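# Close all open drawers with a mobile manipulator

## Task

Push every drawer that is open until it is fully shut, without moving the cabinets or any other object from its starting place. The robot must not tip over or be left leaning, and a drawer counts as closed only if it stays closed without the robot holding it.

## Robot and tools

Robot: a Hello Robot Stretch 4, about 1.6 m tall. It has one arm: an omni-wheel base, a lift sliding up a mast, a telescoping arm that reaches forward, a wrist with yaw, pitch and roll, and a two-finger gripper. The base rim lies within 0.23 m of the base origin. Cameras: head_camera, head_left_camera, head_right_camera (all on the head) and wrist_camera.

Frames: the base frame sits on the floor below the base centre, with x ahead, y to the left and z up. hand_pose is reported in it: a point between the open fingertips; with all wrist joints at 0 its axes line up with the base frame, though the printed value may be slightly off. The odometry frame is where the base frame was when the scene began. base_odometry comes from wheel rotation only, so slip is counted as motion; heading runs -3.142 to 3.142, left positive.

execute_actions(actions, cameras): actions is a list holding one action, or empty to just read state and images. An action contains "base", "joints" or both, plus optional "pace" and "contact_limits"; alternatively it contains only {"end_of_arm": "enable_torque"}, which re-powers wrist or gripper motors that cut out (they then hold where they are). Motions in one action begin together and may finish at different times.
- base: exactly one relative command, measured from the base position in the last reported state. translate_m: straight drive in metres, forward positive, -2 to 2. strafe_m: sideways in metres, left positive, -2 to 2. rotate_rad: turn in place in radians, counter-clockwise (left) positive, -3.2 to 3.2.
- joints: absolute targets keyed by name. lift_m 0 to 1.2 (m); arm_m 0 to 0.55 (m extension); wrist_yaw_rad -1.134 to 4.276 (0 straight ahead, positive left, 3.14 stowed back, past 3.4 the arm may block it); wrist_pitch_rad -1.117 to 4.259 (0 level, 1.57 pointing down); wrist_roll_rad -1.117 to 4.259 (0 keeps fingers level, positive turns clockwise viewed from behind); gripper_m -0.038 to 0.141 (fingertip gap in metres, negative means squeezing together). Out-of-range joint targets are clipped and this is reported; unknown keys or other bad values reject the whole call with no motion. A joint or base you omit may keep driving toward an earlier target without the statuses showing it.
- pace: "slow", "default", "fast" or "max"; base speeds 0.1/0.3/0.4/0.6 m/s and 1/2/3/4 rad/s, reduced when the lift is above 0.2 (down to 0.3 m/s and 1 rad/s at 1.2).
- contact_limits: only arm_m, 0 (gentlest) to 0.75 (firmest), default 0.5; the arm halts when it pushes harder.
No action runs more than 15 s. cameras: list of names, or "all"; omitted/null means all, [] means none.
To unfold the wrist at the start, one action with lift_m 0.4 and wrist_yaw_rad 0 works.

wait(seconds): 0 to 10; commands nothing, returns state and images.
zoom_image(camera, region): region [x0, y0, x1, y1] in pixels of that camera's latest full image, origin top-left, at most 504 by 504.
finished_scene(scene): closes the given scene for good after the last command settles; the result tells whether it succeeded and gives the next task.

Result lines: base_status and joint_status tell how each commanded motion ended. "done" (for the base, the wheels turned the commanded amount, slip included); "off_target" (stopped short, may still push); "contact_stop_at_<key>" (blocked by something; that part goes slack); "limit_stop_at_<name>" (a built-in limit, e.g. own_body or tilt); "time_out"; "torque_fault" (a wrist or gripper motor overloaded and went limp; send enable_torque). After any stop the old target is dropped. on_its_own lists things not commanded in this call; "held at" is a target, not a position. If one call reports a stop, later motion, wait and finished_scene calls in the same reply are skipped. turned_by_wheels vs turned_by_imu differing by over about 0.1 rad means a bump or slip. base_tilt in degrees (forward, right positive), with a fixed offset up to about 1.5. lidar_m: 12 distances in metres, 30-degree sectors, first straight ahead then counter-clockwise (4th left, 7th behind, 10th right); "-" means nothing seen or closer than 0.25 m; it sees from about 0.15 m up, misses glass, thin legs and much behind. wrist_depth_mm: 7x7 grid of median depths, 100 to 2000 mm, rows from top-left. motor_effort: percent of maximum, positive toward higher joint values, bracket is the peak during the last action; for wheel_0..2 positive turns the base right. Readings carry fixed offsets and noise.

Calibration: each camera has K, distortion and T_world_to_cam mapping base frame to camera frame, with small errors; poses update with joints.

Cautions: push drawers shut with moderate contact limits and low gripper height; avoid slamming, shoving cabinets or knocking items. Tilt beyond 6 degrees triggers limit_stop_at_tilt and slackens lift, arm and wheels. Carrying over 1 kg with arm_m above 0.2 while moving risks tipping, as do hard pushes with a high gripper. Pitching up below -0.2 with strong roll can hit the body. Fingertips pressed on a surface can stick; raise the lift. Check after releasing that each drawer stays closed. Faster robot motion is better.

Each tool is called after "Request:" as name(argument=value, ...), one argument or row to a line, values as JSON.

## Session

Request:
execute_actions(
  actions=[],
)

Scene clock: 0.00 s.
base_odometry: x=+0.000 y=+0.000 heading=+0.000 (m, m, rad; odometry frame)
turned_by_wheels: +0.000 (rad since the last result)
turned_by_imu: +0.000 (rad since the last result)
base_tilt: forward=+1.1 right=-0.4 (deg)
lidar_m: 0.68 1.07 1.08 1.27 2.39 2.42 2.24 0.89 0.86 0.91 1.59 0.67
base_status: not commanded
joint_positions: lift_m=+0.191 arm_m=-0.002 wrist_yaw_rad=+3.241 wrist_pitch_rad=-0.013 wrist_roll_rad=-0.003 gripper_m=+0.057
joint_status: not commanded
motor_effort: lift_m=+19 arm_m=+0 wrist_yaw_rad=-1 wrist_pitch_rad=-6 wrist_roll_rad=+1 gripper_m=-4 wheel_0=+1 wheel_1=+0 wheel_2=+0 (%)
hand_pose: x=-0.1272 y=+0.0584 z=+0.3727 quat_wxyz=(-0.050, +0.007, -0.001, +0.999) (m; base frame)
wrist_depth_mm: - - 133 - - - - / - - 132 - - - - / - - 132 253 - - - / - 134 135 - - - - / 188 1397 - - - - - / 194 1308 195 1397 197 1308 1308 / 191 842 917 143 976 866 917
pictures: head_camera, head_left_camera, head_right_camera, wrist_camera
Images, in order (width x height): head_camera 420x560, head_left_camera 420x672, head_right_camera 420x672, wrist_camera 616x392.

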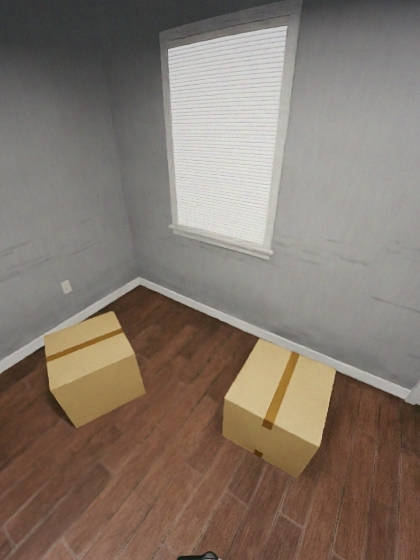

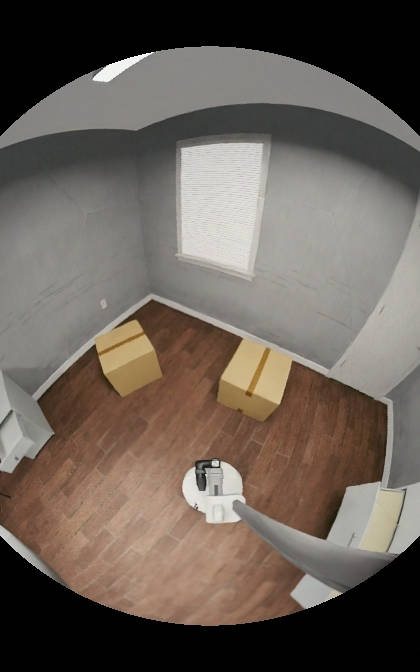

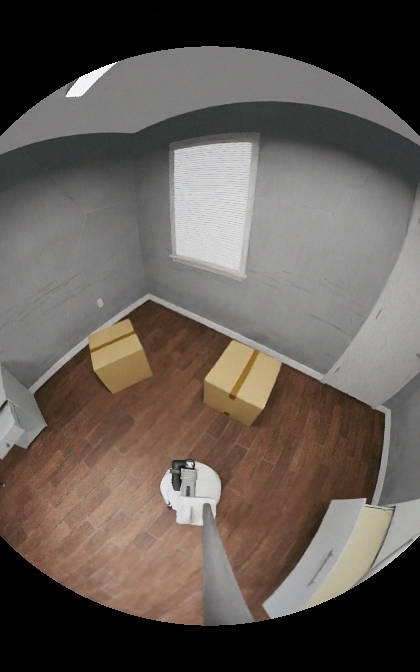

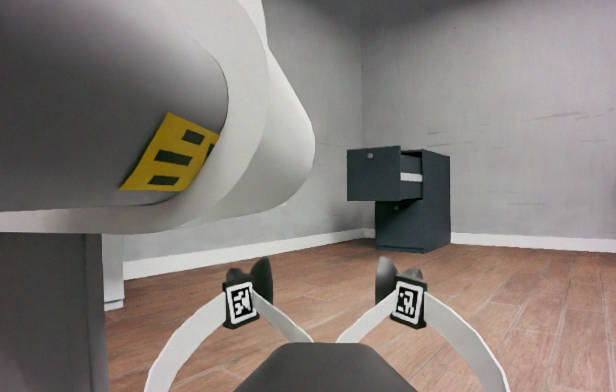

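Request:
execute_actions(
  actions=[
    {"base":{"rotate_rad":-1.95},"joints":{"lift_m":0.4,"wrist_yaw_rad":0,"gripper_m":0.0}},
  ],
)

Scene clock: 4.63 s.
base_odometry: x=+0.000 y=+0.000 heading=-1.950 (m, m, rad; odometry frame)
turned_by_wheels: -1.950 (rad since the last result)
turned_by_imu: -1.970 (rad since the last result)
base_tilt: forward=+1.1 right=-0.5 (deg)
lidar_m: 0.84 1.87 0.68 0.67 0.74 1.08 1.52 1.27 2.41 2.21 2.12 0.82
base_status: done
joint_positions: lift_m=+0.400 arm_m=-0.002 wrist_yaw_rad=+0.001 wrist_pitch_rad=-0.013 wrist_roll_rad=-0.003 gripper_m=+0.000
joint_status: all done
motor_effort: lift_m=+23(24) arm_m=+0(0) wrist_yaw_rad=-3(9) wrist_pitch_rad=-6(6) wrist_roll_rad=+2(2) gripper_m=-7(6) wheel_0=+1(9) wheel_1=+1(7) wheel_2=+0(10) (%)
hand_pose: x=+0.4570 y=-0.0873 z=+0.5817 quat_wxyz=(+1.000, -0.002, -0.006, +0.000) (m; base frame)
wrist_depth_mm: 1756 1708 1576 1537 1464 1430 931 / 1756 1708 1618 1042 1008 976 917 / 1756 1708 1618 1042 1008 946 904 / 1756 1708 707 676 647 621 597 / 1756 1756 707 676 647 621 591 / 1756 1756 699 193 183 621 603 / 1397 1397 1281 1042 991 621 931
pictures: head_camera, head_left_camera, head_right_camera, wrist_camera
camera_calibration (this result's frames):
wrist_camera: T_world_to_cam=[[0.0473098, -0.998782, -0.0140429, -0.087823], [0.00806141, 0.01444, -0.999863, 0.634845], [0.998848, 0.0471901, 0.00873474, -0.23181], [0, 0, 0, 1]] pos_world=[0.23058, -0.085944, 0.63555]
Images, in order (width x height): head_camera 420x560, head_left_camera 420x672, head_right_camera 420x672, wrist_camera 616x392.

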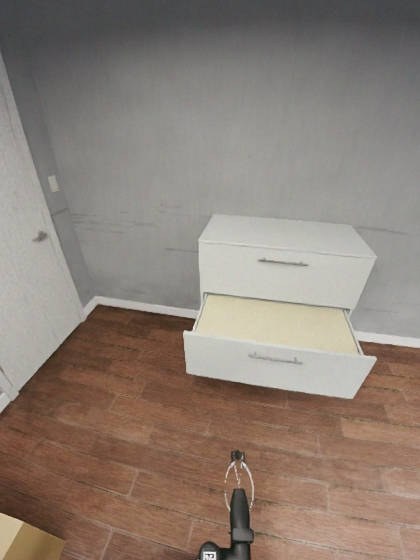

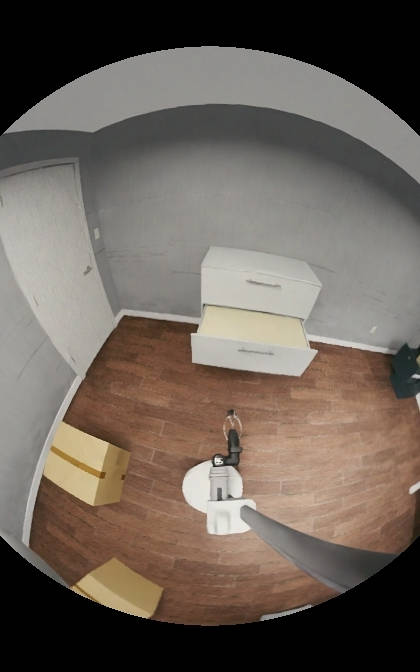

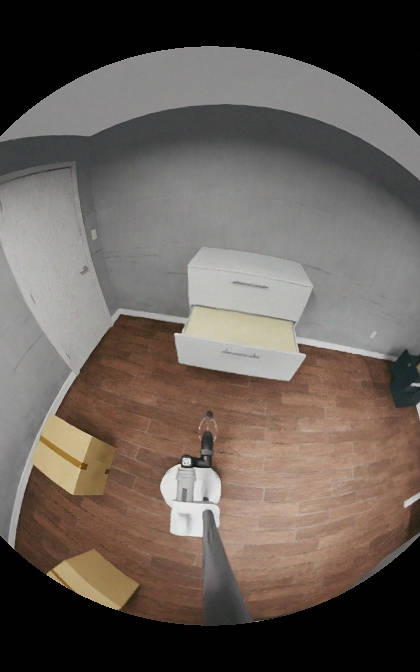

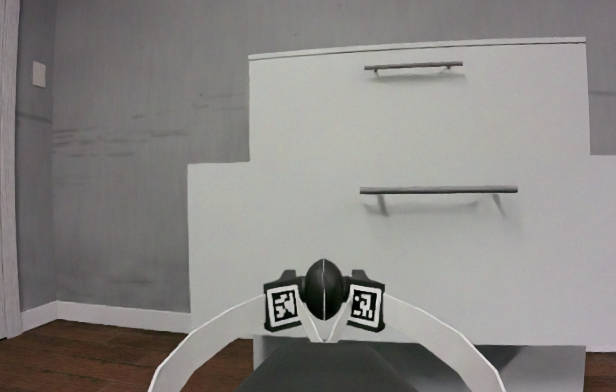

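Request:
execute_actions(
  actions=[
    {"base":{"rotate_rad":-0.14},"joints":{"lift_m":0.37}},
  ],
  cameras=[],
)

Request:
execute_actions(
  actions=[
    {"base":{"strafe_m":-0.07}},
  ],
  cameras=[],
)

Request:
execute_actions(
  actions=[
    {"base":{"translate_m":0.36}},
  ],
  cameras=["head_camera","wrist_camera"],
)

Scene clock: 20.73 s.
base_odometry: x=+0.000 y=+0.000 heading=-2.090 (m, m, rad; odometry frame)
turned_by_wheels: -0.140 (rad since the last result)
turned_by_imu: -0.140 (rad since the last result)
base_tilt: forward=+1.0 right=-0.5 (deg)
lidar_m: 0.86 0.95 1.56 0.66 0.71 1.07 1.11 1.26 2.34 2.44 2.22 0.90
base_status: done
joint_positions: lift_m=+0.370 arm_m=-0.002 wrist_yaw_rad=+0.000 wrist_pitch_rad=-0.013 wrist_roll_rad=-0.003 gripper_m=+0.000
joint_status: all done
motor_effort: lift_m=+18(20) arm_m=+0(0) wrist_yaw_rad=-1(2) wrist_pitch_rad=-6(6) wrist_roll_rad=+0(1) gripper_m=-8(8) wheel_0=+0(3) wheel_1=+0(5) wheel_2=+0(2) (%)
hand_pose: x=+0.4570 y=-0.0874 z=+0.5521 quat_wxyz=(+1.000, -0.002, -0.006, +0.000) (m; base frame)
wrist_depth_mm: 1576 1576 1537 1537 1281 1499 1499 / 1576 1576 1042 1060 1025 1008 1499 / 1618 1576 1042 1042 1008 1008 1499 / 1661 683 676 676 661 668 654 / 1618 683 683 676 661 661 654 / 1618 1576 683 192 184 668 661 / 1366 1336 1060 1025 1025 1008 1281
pictures: none
No camera images: the call's "cameras" was empty. Leave "cameras" out to get every camera's image.

Scene clock: 22.00 s.
base_odometry: x=-0.061 y=+0.035 heading=-2.090 (m, m, rad; odometry frame)
turned_by_wheels: +0.000 (rad since the last result)
turned_by_imu: +0.001 (rad since the last result)
base_tilt: forward=+1.0 right=-0.5 (deg)
lidar_m: 0.83 0.93 1.66 0.73 0.76 1.11 1.98 1.22 2.29 2.35 2.16 0.92
base_status: done
joint_positions: lift_m=+0.370 arm_m=-0.002 wrist_yaw_rad=+0.000 wrist_pitch_rad=-0.013 wrist_roll_rad=-0.003 gripper_m=+0.000
joint_status: not commanded
motor_effort: lift_m=+17(18) arm_m=+0(0) wrist_yaw_rad=-1(2) wrist_pitch_rad=-6(7) wrist_roll_rad=+1(2) gripper_m=-6(7) wheel_0=-1(7) wheel_1=+3(6) wheel_2=+0(4) (%)
hand_pose: x=+0.4570 y=-0.0874 z=+0.5521 quat_wxyz=(+1.000, -0.002, -0.006, +0.000) (m; base frame)
wrist_depth_mm: 1618 1618 1537 1576 1281 1499 1464 / 1618 1576 1042 1025 1008 1499 1537 / 1618 1576 1042 1025 1025 1008 1464 / 1576 683 683 668 661 654 654 / 1618 683 676 676 661 654 654 / 1618 691 683 191 183 654 1464 / 1336 1308 1060 1042 1042 1025 1281
pictures: none
No camera images: the call's "cameras" was empty. Leave "cameras" out to get every camera's image.

Scene clock: 24.67 s.
base_odometry: x=-0.239 y=-0.278 heading=-2.090 (m, m, rad; odometry frame)
turned_by_wheels: +0.000 (rad since the last result)
turned_by_imu: -0.001 (rad since the last result)
base_tilt: forward=+1.0 right=-0.4 (deg)
lidar_m: 0.48 0.52 1.64 0.89 0.78 1.44 1.46 1.55 2.43 2.06 0.74 0.48
base_status: done
joint_positions: lift_m=+0.370 arm_m=-0.002 wrist_yaw_rad=+0.000 wrist_pitch_rad=-0.013 wrist_roll_rad=-0.003 gripper_m=+0.000
joint_status: not commanded
motor_effort: lift_m=+17(17) arm_m=+0(0) wrist_yaw_rad=-1(1) wrist_pitch_rad=-6(6) wrist_roll_rad=+2(1) gripper_m=-7(5) wheel_0=+0(0) wheel_1=+0(3) wheel_2=+2(5) (%)
hand_pose: x=+0.4570 y=-0.0874 z=+0.5521 quat_wxyz=(+1.000, -0.002, -0.006, +0.000) (m; base frame)
wrist_depth_mm: 1205 683 676 668 661 654 647 / 1205 691 668 676 661 647 654 / 315 314 309 307 304 300 298 / 317 312 309 309 303 301 297 / 317 314 310 307 306 301 298 / 317 315 312 192 183 301 298 / 319 315 312 307 304 301 300
pictures: head_camera, wrist_camera
camera_calibration (this result's frames):
wrist_camera: T_world_to_cam=[[0.0469962, -0.998796, -0.0140429, -0.0881858], [0.00806753, 0.0144375, -0.999863, 0.605252], [0.998862, 0.0468765, 0.00873633, -0.231555], [0, 0, 0, 1]] pos_world=[0.230553, -0.0859635, 0.605954]
Images, in order (width x height): head_camera 420x560, wrist_camera 616x392.

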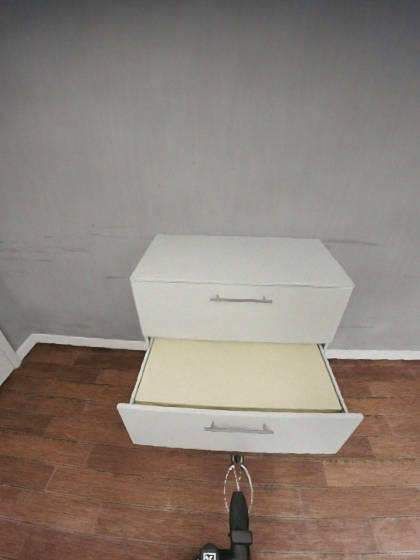

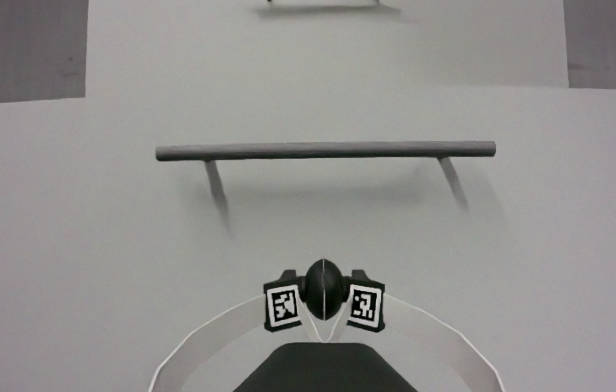

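Request:
execute_actions(
  actions=[
    {"joints":{"arm_m":0.40},"pace":"slow","contact_limits":{"arm_m":0.3}},
  ],
  cameras=["head_camera","wrist_camera"],
)

Scene clock: 29.47 s.
base_odometry: x=-0.239 y=-0.278 heading=-2.090 (m, m, rad; odometry frame)
turned_by_wheels: +0.000 (rad since the last result)
turned_by_imu: +0.002 (rad since the last result)
base_tilt: forward=+1.0 right=-0.5 (deg)
lidar_m: 0.52 0.59 1.61 0.91 0.78 1.43 1.48 1.57 2.44 2.06 1.92 0.55
base_status: not commanded
joint_positions: lift_m=+0.370 arm_m=+0.082 wrist_yaw_rad=+0.000 wrist_pitch_rad=-0.013 wrist_roll_rad=-0.003 gripper_m=+0.000
joint_status: arm_m contact_stop (moved +0.085 of +0.402)
on_its_own: arm_m is slack since a contact_stop (your +0.400 is given up)
motor_effort: lift_m=+18(18) arm_m=+0(20) wrist_yaw_rad=+1(30) wrist_pitch_rad=-5(7) wrist_roll_rad=+0(2) gripper_m=-6(6) wheel_0=+0(5) wheel_1=-1(3) wheel_2=+1(11) (%)
contact_limits: arm_m 0.3
hand_pose: x=+0.5417 y=-0.0876 z=+0.5522 quat_wxyz=(+1.000, -0.002, -0.007, +0.000) (m; base frame)
wrist_depth_mm: 1118 597 585 580 574 574 569 / 260 257 255 252 250 248 245 / 259 257 254 252 249 246 245 / 260 258 256 253 250 247 246 / 260 258 256 253 250 248 246 / 262 259 256 192 183 249 247 / 262 259 256 253 252 248 247
pictures: head_camera, wrist_camera
camera_calibration (this result's frames):
wrist_camera: T_world_to_cam=[[0.0463105, -0.998829, -0.0140257, -0.0920047], [0.00837508, 0.0144285, -0.999861, 0.604486], [0.998892, 0.0461866, 0.00903346, -0.316381], [0, 0, 0, 1]] pos_world=[0.315229, -0.0860062, 0.605969]
Images, in order (width x height): head_camera 420x560, wrist_camera 616x392.

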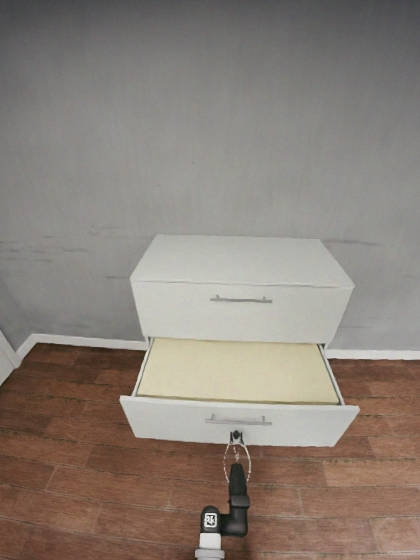

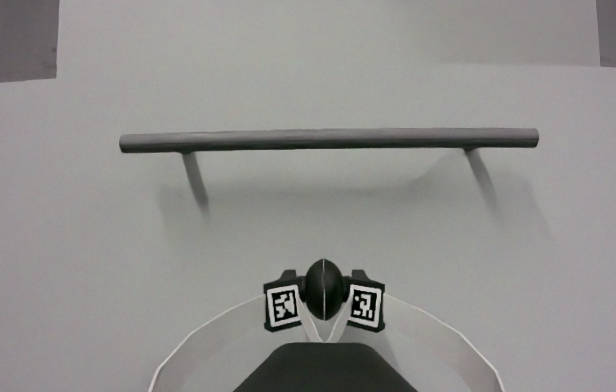

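Request:
execute_actions(
  actions=[
    {"joints":{"arm_m":0.40},"pace":"slow","contact_limits":{"arm_m":0.5}},
  ],
  cameras=["head_camera","wrist_camera"],
)

Scene clock: 36.97 s.
base_odometry: x=-0.239 y=-0.278 heading=-2.090 (m, m, rad; odometry frame)
turned_by_wheels: +0.000 (rad since the last result)
turned_by_imu: +0.002 (rad since the last result)
base_tilt: forward=+1.0 right=-0.4 (deg)
lidar_m: 0.82 0.89 1.62 0.91 0.76 1.42 1.47 1.57 2.46 2.06 1.92 0.89
base_status: not commanded
joint_positions: lift_m=+0.370 arm_m=+0.398 wrist_yaw_rad=-0.005 wrist_pitch_rad=-0.014 wrist_roll_rad=-0.003 gripper_m=+0.000
joint_status: all done
motor_effort: lift_m=+18(18) arm_m=+9(17) wrist_yaw_rad=+12(26) wrist_pitch_rad=-4(6) wrist_roll_rad=+1(1) gripper_m=-7(6) wheel_0=+1(5) wheel_1=+0(3) wheel_2=-3(10) (%)
contact_limits: arm_m 0.5
hand_pose: x=+0.8573 y=-0.0887 z=+0.5524 quat_wxyz=(+1.000, -0.002, -0.007, -0.002) (m; base frame)
wrist_depth_mm: 274 270 270 266 264 262 260 / 240 237 236 234 231 229 228 / 239 236 234 233 231 229 228 / 239 238 236 234 232 230 229 / 240 238 236 234 233 230 229 / 241 239 236 199 182 230 229 / 241 239 236 234 233 230 229
pictures: head_camera, wrist_camera
camera_calibration (this result's frames):
wrist_camera: T_world_to_cam=[[0.0422259, -0.99901, -0.013992, -0.104331], [0.00915895, 0.014391, -0.999854, 0.60139], [0.999066, 0.0420916, 0.00975756, -0.632499], [0, 0, 0, 1]] pos_world=[0.630806, -0.0862594, 0.606014]
Images, in order (width x height): head_camera 420x560, wrist_camera 616x392.

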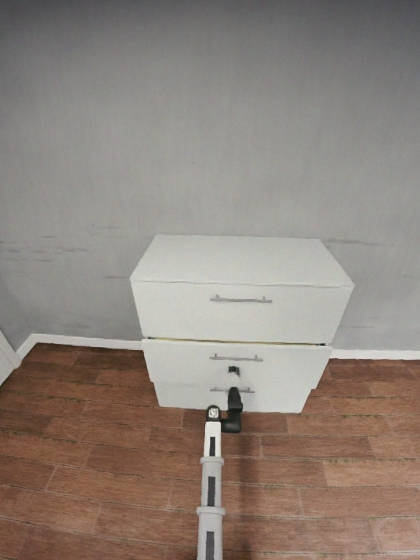

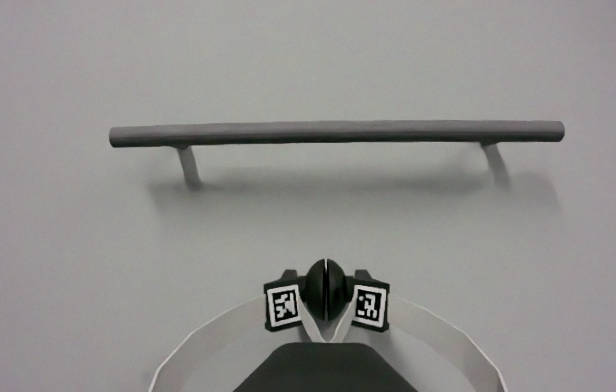

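Remaining ~0.032.

Request:
execute_actions(
  actions=[
    {"joints":{"arm_m":0.437},"pace":"slow","contact_limits":{"arm_m":0.4}},
  ],
  cameras=["head_camera","wrist_camera"],
)

Scene clock: 41.47 s.
base_odometry: x=-0.239 y=-0.278 heading=-2.090 (m, m, rad; odometry frame)
turned_by_wheels: +0.000 (rad since the last result)
turned_by_imu: +0.002 (rad since the last result)
base_tilt: forward=+1.1 right=-0.5 (deg)
lidar_m: 0.84 0.92 1.62 0.91 0.77 1.43 1.46 1.58 2.46 2.07 1.89 0.90
base_status: not commanded
joint_positions: lift_m=+0.370 arm_m=+0.435 wrist_yaw_rad=-0.005 wrist_pitch_rad=-0.013 wrist_roll_rad=-0.003 gripper_m=+0.000
joint_status: all done
motor_effort: lift_m=+18(18) arm_m=+13(13) wrist_yaw_rad=+12(21) wrist_pitch_rad=-5(5) wrist_roll_rad=+1(1) gripper_m=-4(6) wheel_0=+3(2) wheel_1=+1(2) wheel_2=-3(5) (%)
contact_limits: arm_m 0.4
hand_pose: x=+0.8937 y=-0.0888 z=+0.5523 quat_wxyz=(+1.000, -0.002, -0.007, -0.002) (m; base frame)
wrist_depth_mm: 236 236 233 230 229 226 225 / 237 236 233 231 229 227 225 / 236 235 233 230 229 226 225 / 238 236 233 231 229 228 226 / 238 236 234 232 229 228 226 / 239 236 235 198 183 228 226 / 239 237 235 232 230 228 227
pictures: head_camera, wrist_camera
camera_calibration (this result's frames):
wrist_camera: T_world_to_cam=[[0.0421789, -0.999012, -0.0140125, -0.105829], [0.00871007, 0.0143921, -0.999858, 0.601331], [0.999072, 0.0420509, 0.00930851, -0.668631], [0, 0, 0, 1]] pos_world=[0.667236, -0.086262, 0.605987]
Images, in order (width x height): head_camera 420x560, wrist_camera 616x392.

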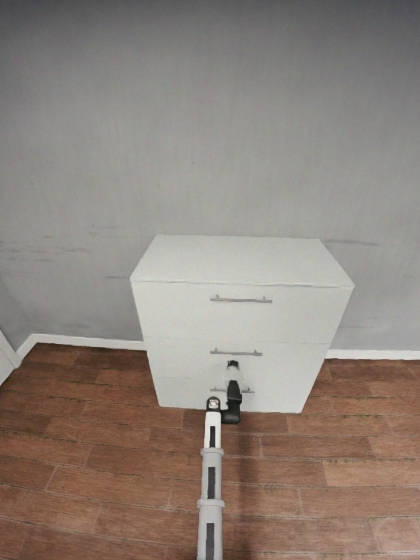

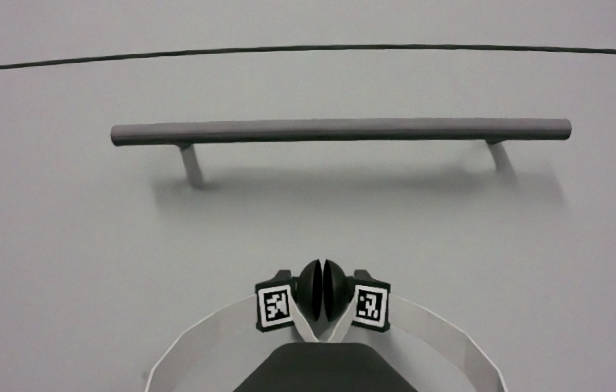

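Request:
execute_actions(
  actions=[
    {"joints":{"arm_m":0.447},"pace":"slow","contact_limits":{"arm_m":0.35}},
  ],
  cameras=[],
)

Request:
execute_actions(
  actions=[
    {"joints":{"arm_m":0.0},"pace":"fast"},
  ],
)

Scene clock: 46.70 s.
base_odometry: x=-0.239 y=-0.278 heading=-2.090 (m, m, rad; odometry frame)
turned_by_wheels: +0.000 (rad since the last result)
turned_by_imu: +0.002 (rad since the last result)
base_tilt: forward=+1.0 right=-0.4 (deg)
lidar_m: 0.85 0.92 1.62 0.89 0.77 1.44 1.49 1.56 2.46 2.04 1.91 0.90
base_status: not commanded
joint_positions: lift_m=+0.370 arm_m=+0.435 wrist_yaw_rad=-0.006 wrist_pitch_rad=-0.014 wrist_roll_rad=-0.003 gripper_m=+0.000
joint_status: arm_m contact_stop (moved +0.000 of +0.012)
on_its_own: arm_m is slack since a contact_stop (your +0.447 is given up); wrist_yaw_rad is at rest, and its effort (+15) is outside its rest range (-13 to +13)
motor_effort: lift_m=+18(18) arm_m=+0(18) wrist_yaw_rad=+15(33) wrist_pitch_rad=-3(5) wrist_roll_rad=+1(0) gripper_m=-5(6) wheel_0=+5(6) wheel_1=+2(4) wheel_2=-5(11) (%)
contact_limits: arm_m 0.35
hand_pose: x=+0.8939 y=-0.0890 z=+0.5524 quat_wxyz=(+1.000, -0.002, -0.007, -0.003) (m; base frame)
wrist_depth_mm: 236 236 233 230 229 226 225 / 237 236 233 231 229 227 225 / 236 235 232 230 229 226 225 / 237 236 234 231 230 228 226 / 238 236 235 231 230 228 226 / 239 236 234 198 183 228 228 / 239 237 235 231 230 228 227
pictures: none
No camera images: the call's "cameras" was empty. Leave "cameras" out to get every camera's image.

not run: a stop came earlier in this reply.

Request:
execute_actions(
  actions=[
    {"joints":{"arm_m":0.0},"pace":"fast"},
  ],
)

Request:
execute_actions(
  actions=[
    {"base":{"rotate_rad":-1.4}},
  ],
)

Scene clock: 51.13 s.
base_odometry: x=-0.239 y=-0.278 heading=-2.090 (m, m, rad; odometry frame)
turned_by_wheels: +0.000 (rad since the last result)
turned_by_imu: +0.002 (rad since the last result)
base_tilt: forward=+1.0 right=-0.4 (deg)
lidar_m: 0.84 0.93 1.63 0.89 0.77 1.42 1.45 1.57 2.47 2.07 1.91 0.90
base_status: not commanded
joint_positions: lift_m=+0.370 arm_m=+0.001 wrist_yaw_rad=+0.000 wrist_pitch_rad=-0.013 wrist_roll_rad=-0.003 gripper_m=+0.000
joint_status: all done
motor_effort: lift_m=+18(17) arm_m=-8(10) wrist_yaw_rad=+0(14) wrist_pitch_rad=-6(6) wrist_roll_rad=+1(0) gripper_m=-6(6) wheel_0=+1(5) wheel_1=+1(2) wheel_2=+0(5) (%)
hand_pose: x=+0.4607 y=-0.0875 z=+0.5521 quat_wxyz=(+1.000, -0.002, -0.006, +0.000) (m; base frame)
wrist_depth_mm: 1229 683 676 661 661 647 647 / 1205 683 668 661 654 654 647 / 1205 683 676 676 661 654 647 / 1205 683 668 668 661 654 654 / 1205 683 676 668 661 661 647 / 1229 683 676 192 184 654 654 / 1205 683 683 668 661 654 647
pictures: head_camera, head_left_camera, head_right_camera, wrist_camera
camera_calibration (this result's frames):
wrist_camera: T_world_to_cam=[[0.0465872, -0.998816, -0.0140411, -0.0882931], [0.00802537, 0.0144301, -0.999864, 0.605226], [0.998882, 0.0464681, 0.00868813, -0.235287], [0, 0, 0, 1]] pos_world=[0.23428, -0.0859887, 0.605948]
Images, in order (width x height): head_camera 420x560, head_left_camera 420x672, head_right_camera 420x672, wrist_camera 616x392.

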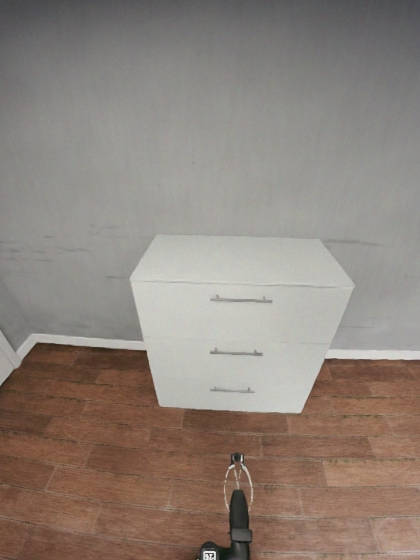

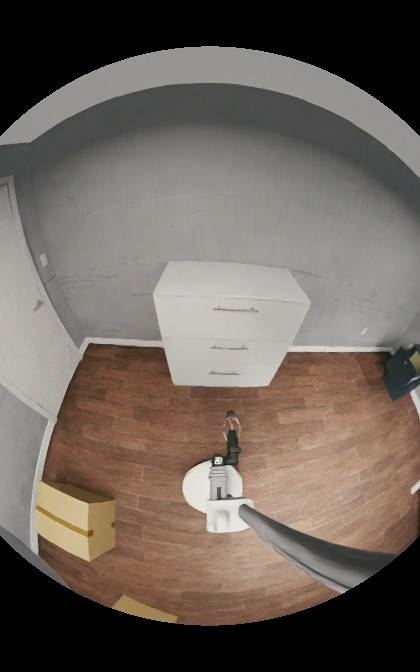

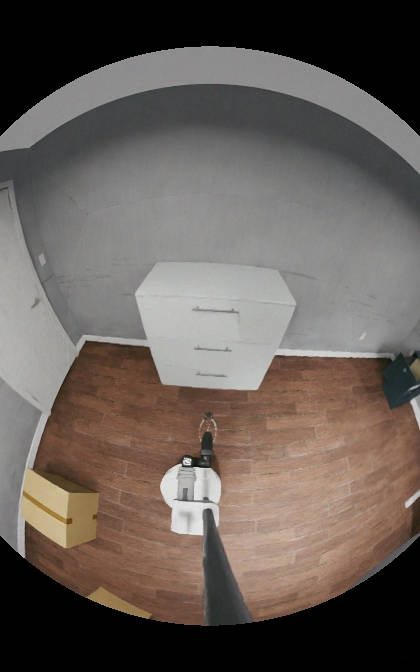

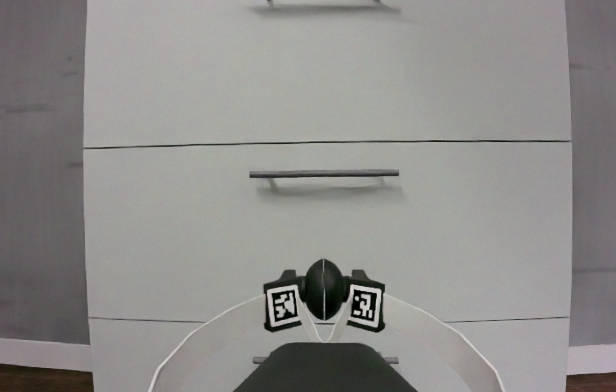

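Scene clock: 53.10 s.
base_odometry: x=-0.239 y=-0.278 heading=+2.794 (m, m, rad; odometry frame)
turned_by_wheels: -1.400 (rad since the last result)
turned_by_imu: -1.415 (rad since the last result)
base_tilt: forward=+1.1 right=-0.5 (deg)
lidar_m: 2.09 1.66 0.83 0.85 1.56 1.59 0.77 0.82 1.44 1.55 1.61 2.46
base_status: done
joint_positions: lift_m=+0.370 arm_m=+0.001 wrist_yaw_rad=+0.000 wrist_pitch_rad=-0.013 wrist_roll_rad=-0.003 gripper_m=+0.000
joint_status: not commanded
motor_effort: lift_m=+18(18) arm_m=-8(8) wrist_yaw_rad=-1(0) wrist_pitch_rad=-6(7) wrist_roll_rad=+0(1) gripper_m=-7(6) wheel_0=+1(0) wheel_1=-2(7) wheel_2=+0(8) (%)
hand_pose: x=+0.4607 y=-0.0874 z=+0.5521 quat_wxyz=(+1.000, -0.002, -0.006, +0.000) (m; base frame)
wrist_depth_mm: 1618 - - - - - - / 1618 - - - - - - / 1618 - - - - - - / 1618 - 1921 - - - - / 1618 - - - - - - / 1576 1863 1756 192 183 1863 1756 / 1336 1366 1182 1366 1281 1160 1308
pictures: head_camera, head_left_camera, head_right_camera, wrist_camera
camera_calibration (this result's frames):
wrist_camera: T_world_to_cam=[[0.0467429, -0.998808, -0.0140402, -0.0883206], [0.00802313, 0.0144305, -0.999864, 0.605224], [0.998875, 0.0466239, 0.00868809, -0.235289], [0, 0, 0, 1]] pos_world=[0.234297, -0.0859789, 0.605945]
Images, in order (width x height): head_camera 420x560, head_left_camera 420x672, head_right_camera 420x672, wrist_camera 616x392.

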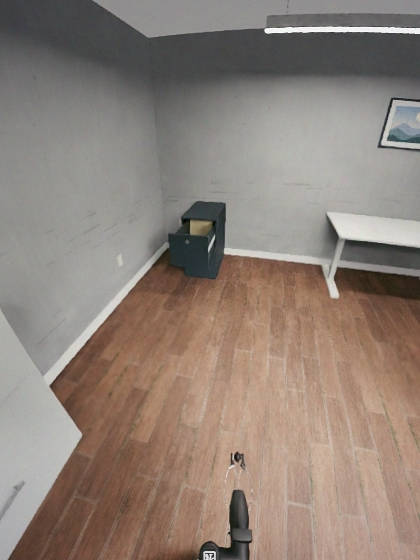

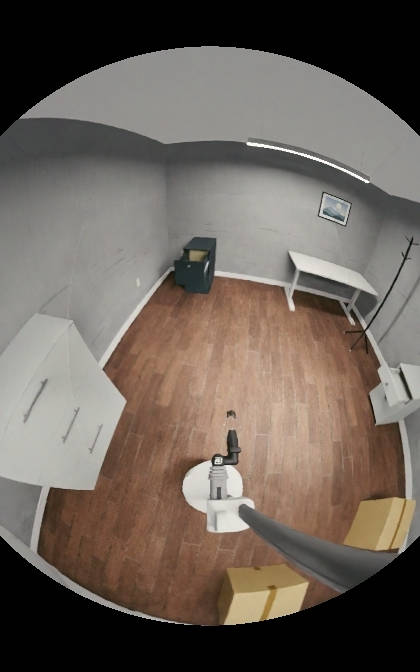

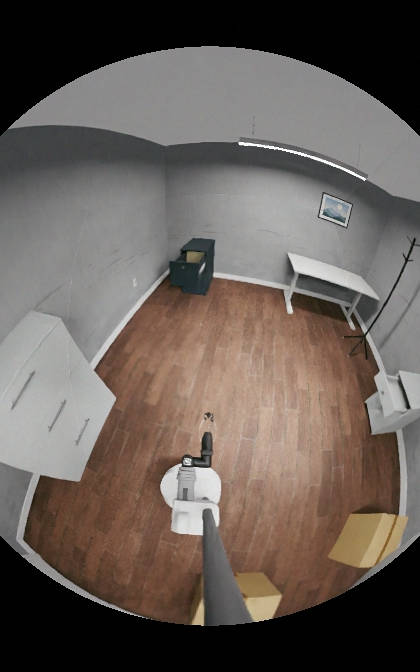

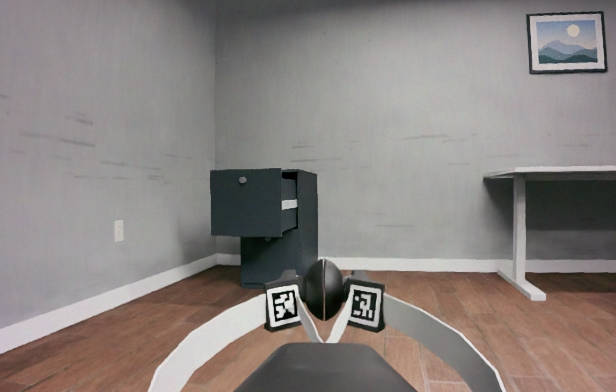

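Request:
execute_actions(
  actions=[
    {"base":{"rotate_rad":0.31}},
  ],
  cameras=[],
)

Request:
execute_actions(
  actions=[
    {"base":{"translate_m":1.5},"pace":"fast"},
  ],
  cameras=[],
)

Request:
execute_actions(
  actions=[
    {"base":{"rotate_rad":-0.46}},
  ],
)

Scene clock: 67.27 s.
base_odometry: x=-0.239 y=-0.278 heading=+3.103 (m, m, rad; odometry frame)
turned_by_wheels: +0.310 (rad since the last result)
turned_by_imu: +0.315 (rad since the last result)
base_tilt: forward=+1.0 right=-0.5 (deg)
lidar_m: 1.99 0.92 0.82 0.89 1.65 1.08 0.79 1.44 1.44 1.57 2.47 2.06
base_status: done
joint_positions: lift_m=+0.370 arm_m=+0.001 wrist_yaw_rad=+0.000 wrist_pitch_rad=-0.013 wrist_roll_rad=-0.003 gripper_m=+0.000
joint_status: not commanded
motor_effort: lift_m=+17(18) arm_m=-8(8) wrist_yaw_rad=+0(1) wrist_pitch_rad=-6(7) wrist_roll_rad=+1(2) gripper_m=-6(7) wheel_0=+0(5) wheel_1=-1(6) wheel_2=-1(10) (%)
hand_pose: x=+0.4607 y=-0.0874 z=+0.5521 quat_wxyz=(+1.000, -0.002, -0.006, +0.000) (m; base frame)
wrist_depth_mm: 1205 1464 1983 - - - - / 1255 1499 1921 - - - - / 1255 1499 1983 - - - - / 1229 1499 1983 - 1921 - - / 1229 1499 1983 - - - - / 1229 1464 1756 191 183 1863 1808 / 1182 1281 1205 1397 1255 1160 1281
pictures: none
No camera images: the call's "cameras" was empty. Leave "cameras" out to get every camera's image.

Scene clock: 72.37 s.
base_odometry: x=-1.738 y=-0.221 heading=+3.103 (m, m, rad; odometry frame)
turned_by_wheels: +0.000 (rad since the last result)
turned_by_imu: -0.008 (rad since the last result)
base_tilt: forward=+0.9 right=-0.4 (deg)
lidar_m: 0.94 0.66 0.63 0.66 0.79 0.79 2.28 2.31 2.17 1.74 0.72 0.66
base_status: done
joint_positions: lift_m=+0.370 arm_m=+0.001 wrist_yaw_rad=+0.000 wrist_pitch_rad=-0.013 wrist_roll_rad=-0.003 gripper_m=+0.000
joint_status: not commanded
motor_effort: lift_m=+18(18) arm_m=-7(8) wrist_yaw_rad=-1(0) wrist_pitch_rad=-6(6) wrist_roll_rad=+1(0) gripper_m=-7(6) wheel_0=-1(5) wheel_1=+0(5) wheel_2=-1(12) (%)
hand_pose: x=+0.4607 y=-0.0874 z=+0.5521 quat_wxyz=(+1.000, -0.002, -0.006, +0.000) (m; base frame)
wrist_depth_mm: 569 691 904 1308 1618 1464 1308 / 574 699 917 1308 1661 424 379 / 574 707 917 1308 1618 402 370 / 574 707 917 1308 1618 404 373 / 580 699 917 1229 1618 404 373 / 574 699 809 192 184 402 373 / 569 668 904 1098 1229 384 373
pictures: none
No camera images: the call's "cameras" was empty. Leave "cameras" out to get every camera's image.

Scene clock: 73.60 s.
base_odometry: x=-1.738 y=-0.221 heading=+2.643 (m, m, rad; odometry frame)
turned_by_wheels: -0.460 (rad since the last result)
turned_by_imu: -0.465 (rad since the last result)
base_tilt: forward=+0.9 right=-0.4 (deg)
lidar_m: 0.66 0.89 0.67 0.64 0.68 0.78 0.80 2.28 2.23 2.20 1.76 0.71
base_status: done
joint_positions: lift_m=+0.370 arm_m=+0.001 wrist_yaw_rad=+0.000 wrist_pitch_rad=-0.013 wrist_roll_rad=-0.003 gripper_m=+0.000
joint_status: not commanded
motor_effort: lift_m=+18(18) arm_m=-7(7) wrist_yaw_rad=-1(1) wrist_pitch_rad=-6(6) wrist_roll_rad=+0(1) gripper_m=-7(6) wheel_0=-1(7) wheel_1=+1(5) wheel_2=-1(8) (%)
hand_pose: x=+0.4607 y=-0.0874 z=+0.5521 quat_wxyz=(+1.000, -0.002, -0.006, +0.000) (m; base frame)
wrist_depth_mm: 976 1430 1661 1618 1576 1537 1576 / 991 1397 1661 1576 1576 1537 1537 / 991 1336 462 466 459 1576 1576 / 991 1336 466 459 462 1576 1576 / 976 1308 466 462 459 1576 1576 / 976 1308 466 191 184 1576 1537 / 960 1182 469 462 462 1160 1281
pictures: head_camera, head_left_camera, head_right_camera, wrist_camera
camera_calibration (this result's frames):
wrist_camera: T_world_to_cam=[[0.0468054, -0.998805, -0.0140402, -0.0883297], [0.00802222, 0.014431, -0.999864, 0.605215], [0.998872, 0.0466864, 0.00868808, -0.235251], [0, 0, 0, 1]] pos_world=[0.234264, -0.0859751, 0.605936]
Images, in order (width x height): head_camera 420x560, head_left_camera 420x672, head_right_camera 420x672, wrist_camera 616x392.

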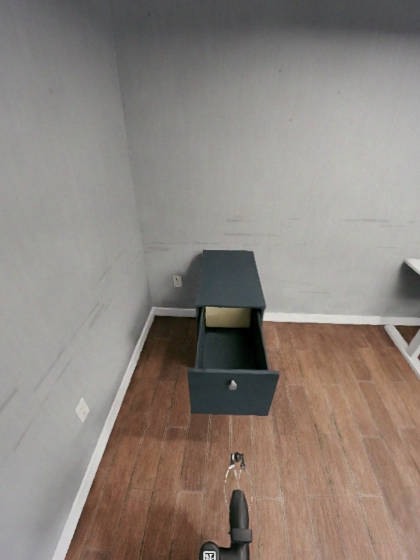

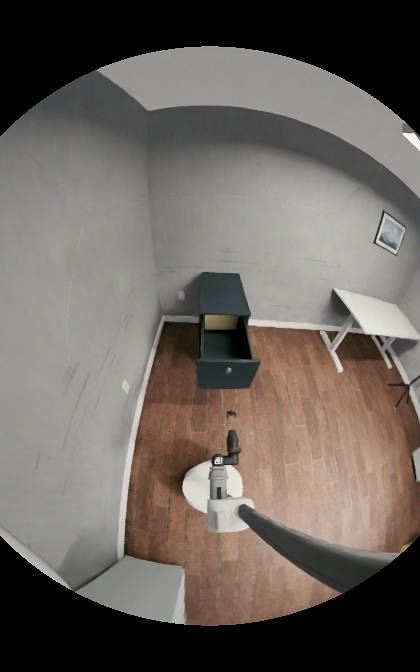

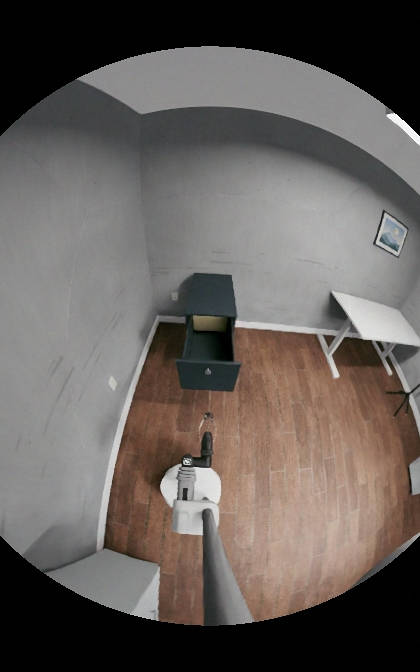

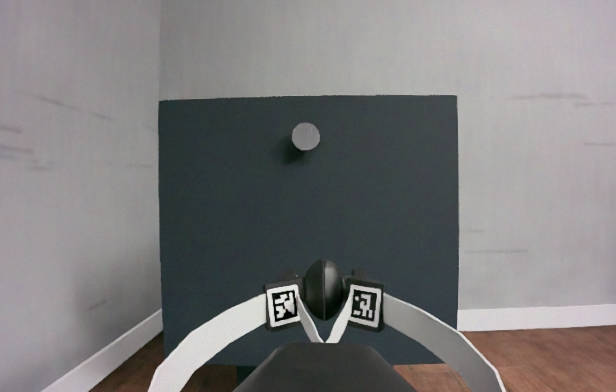

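Request:
execute_actions(
  actions=[
    {"base":{"translate_m":0.19}},
  ],
  cameras=[],
)

Request:
execute_actions(
  actions=[
    {"joints":{"arm_m":0.41},"pace":"slow","contact_limits":{"arm_m":0.5}},
  ],
  cameras=["head_camera","wrist_camera"],
)

Scene clock: 81.70 s.
base_odometry: x=-1.905 y=-0.130 heading=+2.643 (m, m, rad; odometry frame)
turned_by_wheels: +0.000 (rad since the last result)
turned_by_imu: +0.001 (rad since the last result)
base_tilt: forward=+1.0 right=-0.5 (deg)
lidar_m: 0.47 0.90 0.66 0.62 0.68 0.96 0.96 2.46 2.25 2.53 1.65 0.48
base_status: done
joint_positions: lift_m=+0.370 arm_m=+0.001 wrist_yaw_rad=+0.000 wrist_pitch_rad=-0.013 wrist_roll_rad=-0.003 gripper_m=+0.000
joint_status: not commanded
motor_effort: lift_m=+18(18) arm_m=-7(7) wrist_yaw_rad=-1(1) wrist_pitch_rad=-6(6) wrist_roll_rad=+1(1) gripper_m=-8(7) wheel_0=+0(5) wheel_1=-1(6) wheel_2=+2(7) (%)
hand_pose: x=+0.4607 y=-0.0874 z=+0.5521 quat_wxyz=(+1.000, -0.002, -0.006, +0.000) (m; base frame)
wrist_depth_mm: 976 1205 842 831 820 809 1336 / 878 273 271 270 268 266 1366 / 891 274 272 270 268 266 1366 / 891 274 272 270 268 266 1336 / 891 274 272 270 270 268 1366 / 878 274 273 191 183 268 1366 / 854 274 273 271 270 267 267
pictures: none
No camera images: the call's "cameras" was empty. Leave "cameras" out to get every camera's image.

Scene clock: 87.07 s.
base_odometry: x=-1.905 y=-0.130 heading=+2.643 (m, m, rad; odometry frame)
turned_by_wheels: +0.000 (rad since the last result)
turned_by_imu: +0.002 (rad since the last result)
base_tilt: forward=+1.0 right=-0.4 (deg)
lidar_m: 0.83 0.89 0.66 0.62 0.66 0.96 0.98 2.44 2.22 2.54 1.64 0.88
base_status: not commanded
joint_positions: lift_m=+0.370 arm_m=+0.408 wrist_yaw_rad=-0.003 wrist_pitch_rad=-0.015 wrist_roll_rad=-0.003 gripper_m=+0.000
joint_status: all done
motor_effort: lift_m=+18(18) arm_m=+9(12) wrist_yaw_rad=+7(9) wrist_pitch_rad=-1(6) wrist_roll_rad=+1(1) gripper_m=-7(6) wheel_0=+0(1) wheel_1=+0(1) wheel_2=-1(3) (%)
contact_limits: arm_m 0.5
hand_pose: x=+0.8676 y=-0.0882 z=+0.5527 quat_wxyz=(+1.000, -0.002, -0.007, -0.001) (m; base frame)
wrist_depth_mm: 237 236 235 233 232 230 230 / 237 236 235 211 233 231 230 / 238 236 236 234 232 231 230 / 238 237 236 235 233 232 231 / 238 237 236 235 233 232 231 / 238 238 236 199 182 232 232 / 239 238 236 235 233 233 232
pictures: head_camera, wrist_camera
camera_calibration (this result's frames):
wrist_camera: T_world_to_cam=[[0.0440566, -0.998932, -0.0139446, -0.105845], [0.0101134, 0.0144034, -0.999845, 0.600727], [0.998978, 0.0439088, 0.0107372, -0.6431], [0, 0, 0, 1]] pos_world=[0.641031, -0.086147, 0.606063]
Images, in order (width x height): head_camera 420x560, wrist_camera 616x392.

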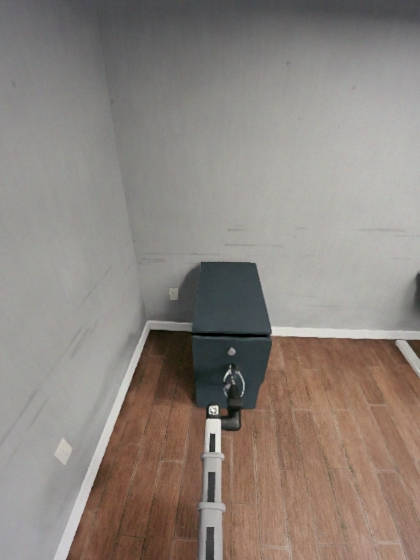

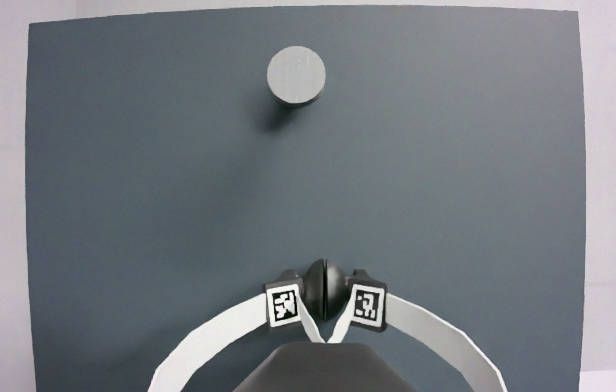

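Request:
execute_actions(
  actions=[
    {"joints":{"arm_m":0.46},"pace":"slow","contact_limits":{"arm_m":0.25}},
  ],
  cameras=["head_camera","wrist_camera"],
)

Scene clock: 91.30 s.
base_odometry: x=-1.905 y=-0.130 heading=+2.643 (m, m, rad; odometry frame)
turned_by_wheels: +0.000 (rad since the last result)
turned_by_imu: +0.002 (rad since the last result)
base_tilt: forward=+1.0 right=-0.4 (deg)
lidar_m: 0.86 0.89 0.65 0.62 0.68 0.95 0.97 2.46 2.24 2.53 1.65 0.92
base_status: not commanded
joint_positions: lift_m=+0.370 arm_m=+0.451 wrist_yaw_rad=-0.006 wrist_pitch_rad=-0.014 wrist_roll_rad=-0.003 gripper_m=+0.000
joint_status: arm_m contact_stop (moved +0.043 of +0.052)
on_its_own: arm_m is slack since a contact_stop (your +0.460 is given up); wrist_yaw_rad is at rest, and its effort (+17) is outside its rest range (-13 to +13)
motor_effort: lift_m=+18(18) arm_m=+0(20) wrist_yaw_rad=+17(28) wrist_pitch_rad=-3(4) wrist_roll_rad=+1(2) gripper_m=-4(6) wheel_0=+4(4) wheel_1=+3(3) wheel_2=-7(8) (%)
contact_limits: arm_m 0.25
hand_pose: x=+0.9101 y=-0.0892 z=+0.5525 quat_wxyz=(+1.000, -0.002, -0.007, -0.003) (m; base frame)
wrist_depth_mm: 233 232 230 230 229 227 227 / 233 233 231 201 229 228 226 / 233 232 232 230 229 229 228 / 235 234 232 231 229 229 228 / 235 234 232 231 229 229 228 / 235 234 232 201 183 229 228 / 236 235 233 231 231 229 228
pictures: head_camera, wrist_camera
camera_calibration (this result's frames):
wrist_camera: T_world_to_cam=[[0.0405621, -0.999079, -0.0139764, -0.105541], [0.00947347, 0.0143718, -0.999852, 0.600695], [0.999132, 0.0404237, 0.0100477, -0.685618], [0, 0, 0, 1]] pos_world=[0.683613, -0.0863618, 0.60602]
Images, in order (width x height): head_camera 420x560, wrist_camera 616x392.

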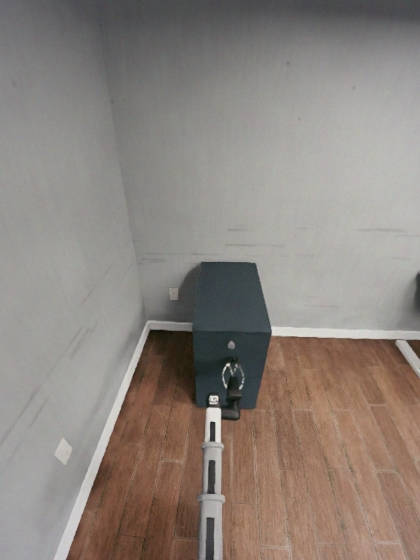

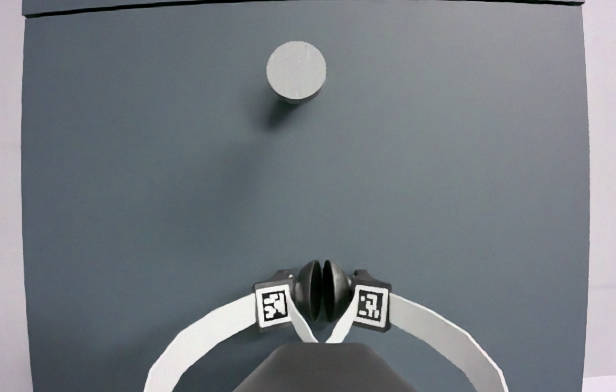

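Request:
execute_actions(
  actions=[
    {"joints":{"arm_m":0.0},"pace":"fast"},
  ],
  cameras=["wrist_camera"],
)

Request:
execute_actions(
  actions=[
    {"base":{"rotate_rad":-2.0}},
  ],
)

Scene clock: 95.67 s.
base_odometry: x=-1.905 y=-0.130 heading=+2.643 (m, m, rad; odometry frame)
turned_by_wheels: +0.000 (rad since the last result)
turned_by_imu: +0.002 (rad since the last result)
base_tilt: forward=+1.0 right=-0.5 (deg)
lidar_m: 0.87 0.85 0.65 0.63 0.66 0.96 0.96 2.46 2.26 2.53 1.64 0.93
base_status: not commanded
joint_positions: lift_m=+0.370 arm_m=+0.001 wrist_yaw_rad=+0.000 wrist_pitch_rad=-0.013 wrist_roll_rad=-0.003 gripper_m=+0.000
joint_status: all done
motor_effort: lift_m=+18(18) arm_m=-8(8) wrist_yaw_rad=-1(16) wrist_pitch_rad=-6(6) wrist_roll_rad=+2(1) gripper_m=-7(6) wheel_0=+1(5) wheel_1=-1(3) wheel_2=+1(6) (%)
hand_pose: x=+0.4607 y=-0.0875 z=+0.5521 quat_wxyz=(+1.000, -0.002, -0.006, +0.000) (m; base frame)
wrist_depth_mm: 976 1366 1430 1397 1397 1336 1336 / 976 1397 1430 1397 1397 1366 1366 / 976 1397 1430 683 683 1397 1366 / 991 1366 691 683 683 1366 1366 / 976 1397 691 683 683 1397 1397 / 976 1366 691 192 183 1397 1336 / 946 1255 691 654 683 1182 1308
pictures: wrist_camera
camera_calibration (this result's frames):
wrist_camera: T_world_to_cam=[[0.0465845, -0.998816, -0.0140392, -0.0882928], [0.00802864, 0.0144283, -0.999864, 0.605213], [0.998882, 0.0464654, 0.00869127, -0.235266], [0, 0, 0, 1]] pos_world=[0.234257, -0.0859887, 0.605936]
Images, in order (width x height): wrist_camera 616x392.

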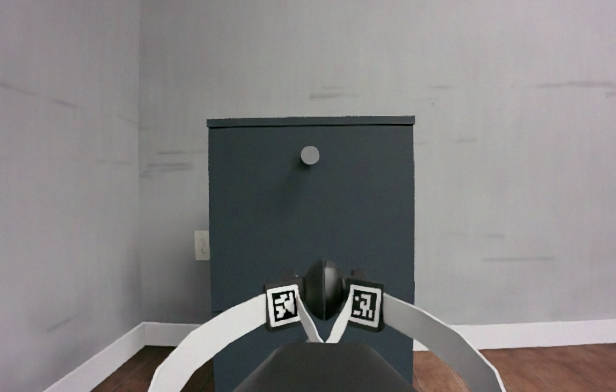

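Scene clock: 97.93 s.
base_odometry: x=-1.905 y=-0.130 heading=+0.643 (m, m, rad; odometry frame)
turned_by_wheels: -2.000 (rad since the last result)
turned_by_imu: -2.022 (rad since the last result)
base_tilt: forward=+1.0 right=-0.6 (deg)
lidar_m: 2.25 2.26 1.66 0.91 0.87 0.83 0.64 0.62 0.67 0.94 1.28 2.43
base_status: done
joint_positions: lift_m=+0.370 arm_m=+0.001 wrist_yaw_rad=+0.000 wrist_pitch_rad=-0.013 wrist_roll_rad=-0.003 gripper_m=+0.000
joint_status: not commanded
motor_effort: lift_m=+18(18) arm_m=-8(8) wrist_yaw_rad=-1(0) wrist_pitch_rad=-6(6) wrist_roll_rad=+2(1) gripper_m=-6(6) wheel_0=-1(9) wheel_1=+1(7) wheel_2=+0(5) (%)
hand_pose: x=+0.4607 y=-0.0875 z=+0.5521 quat_wxyz=(+1.000, -0.002, -0.006, +0.000) (m; base frame)
wrist_depth_mm: - - - - - - - / - - - - - - - / - - - - - - - / - - - - - - - / - - - - - - - / 1921 1921 1756 192 183 1921 1808 / 1336 1336 1229 1430 1281 1182 1308
pictures: head_camera, head_left_camera, head_right_camera, wrist_camera
camera_calibration (this result's frames):
wrist_camera: T_world_to_cam=[[0.0466596, -0.998812, -0.0140381, -0.0883066], [0.00802748, 0.0144279, -0.999864, 0.605213], [0.998879, 0.0465405, 0.00869114, -0.235271], [0, 0, 0, 1]] pos_world=[0.234269, -0.085984, 0.605936]
Images, in order (width x height): head_camera 420x560, head_left_camera 420x672, head_right_camera 420x672, wrist_camera 616x392.

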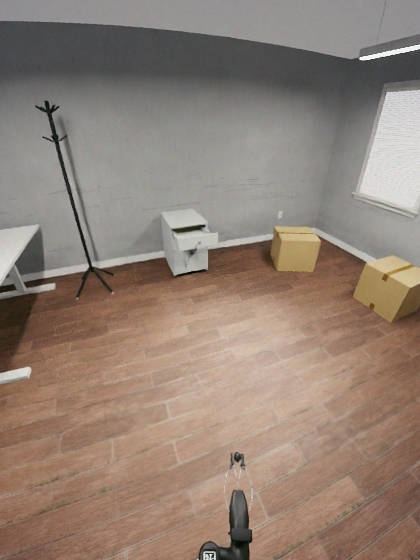

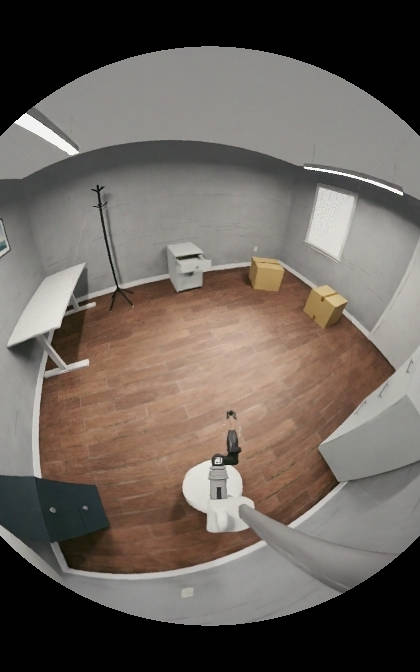

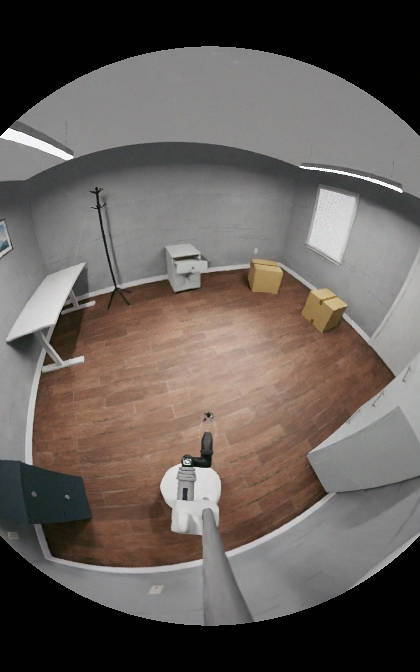

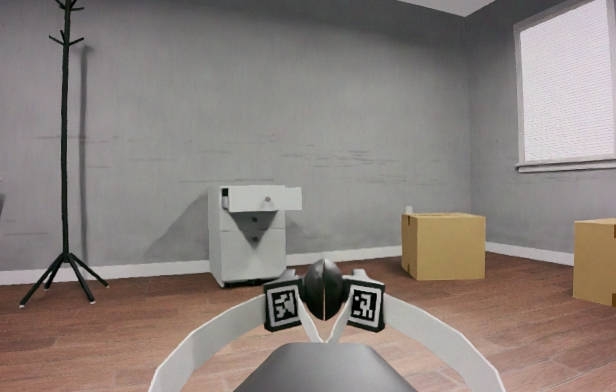

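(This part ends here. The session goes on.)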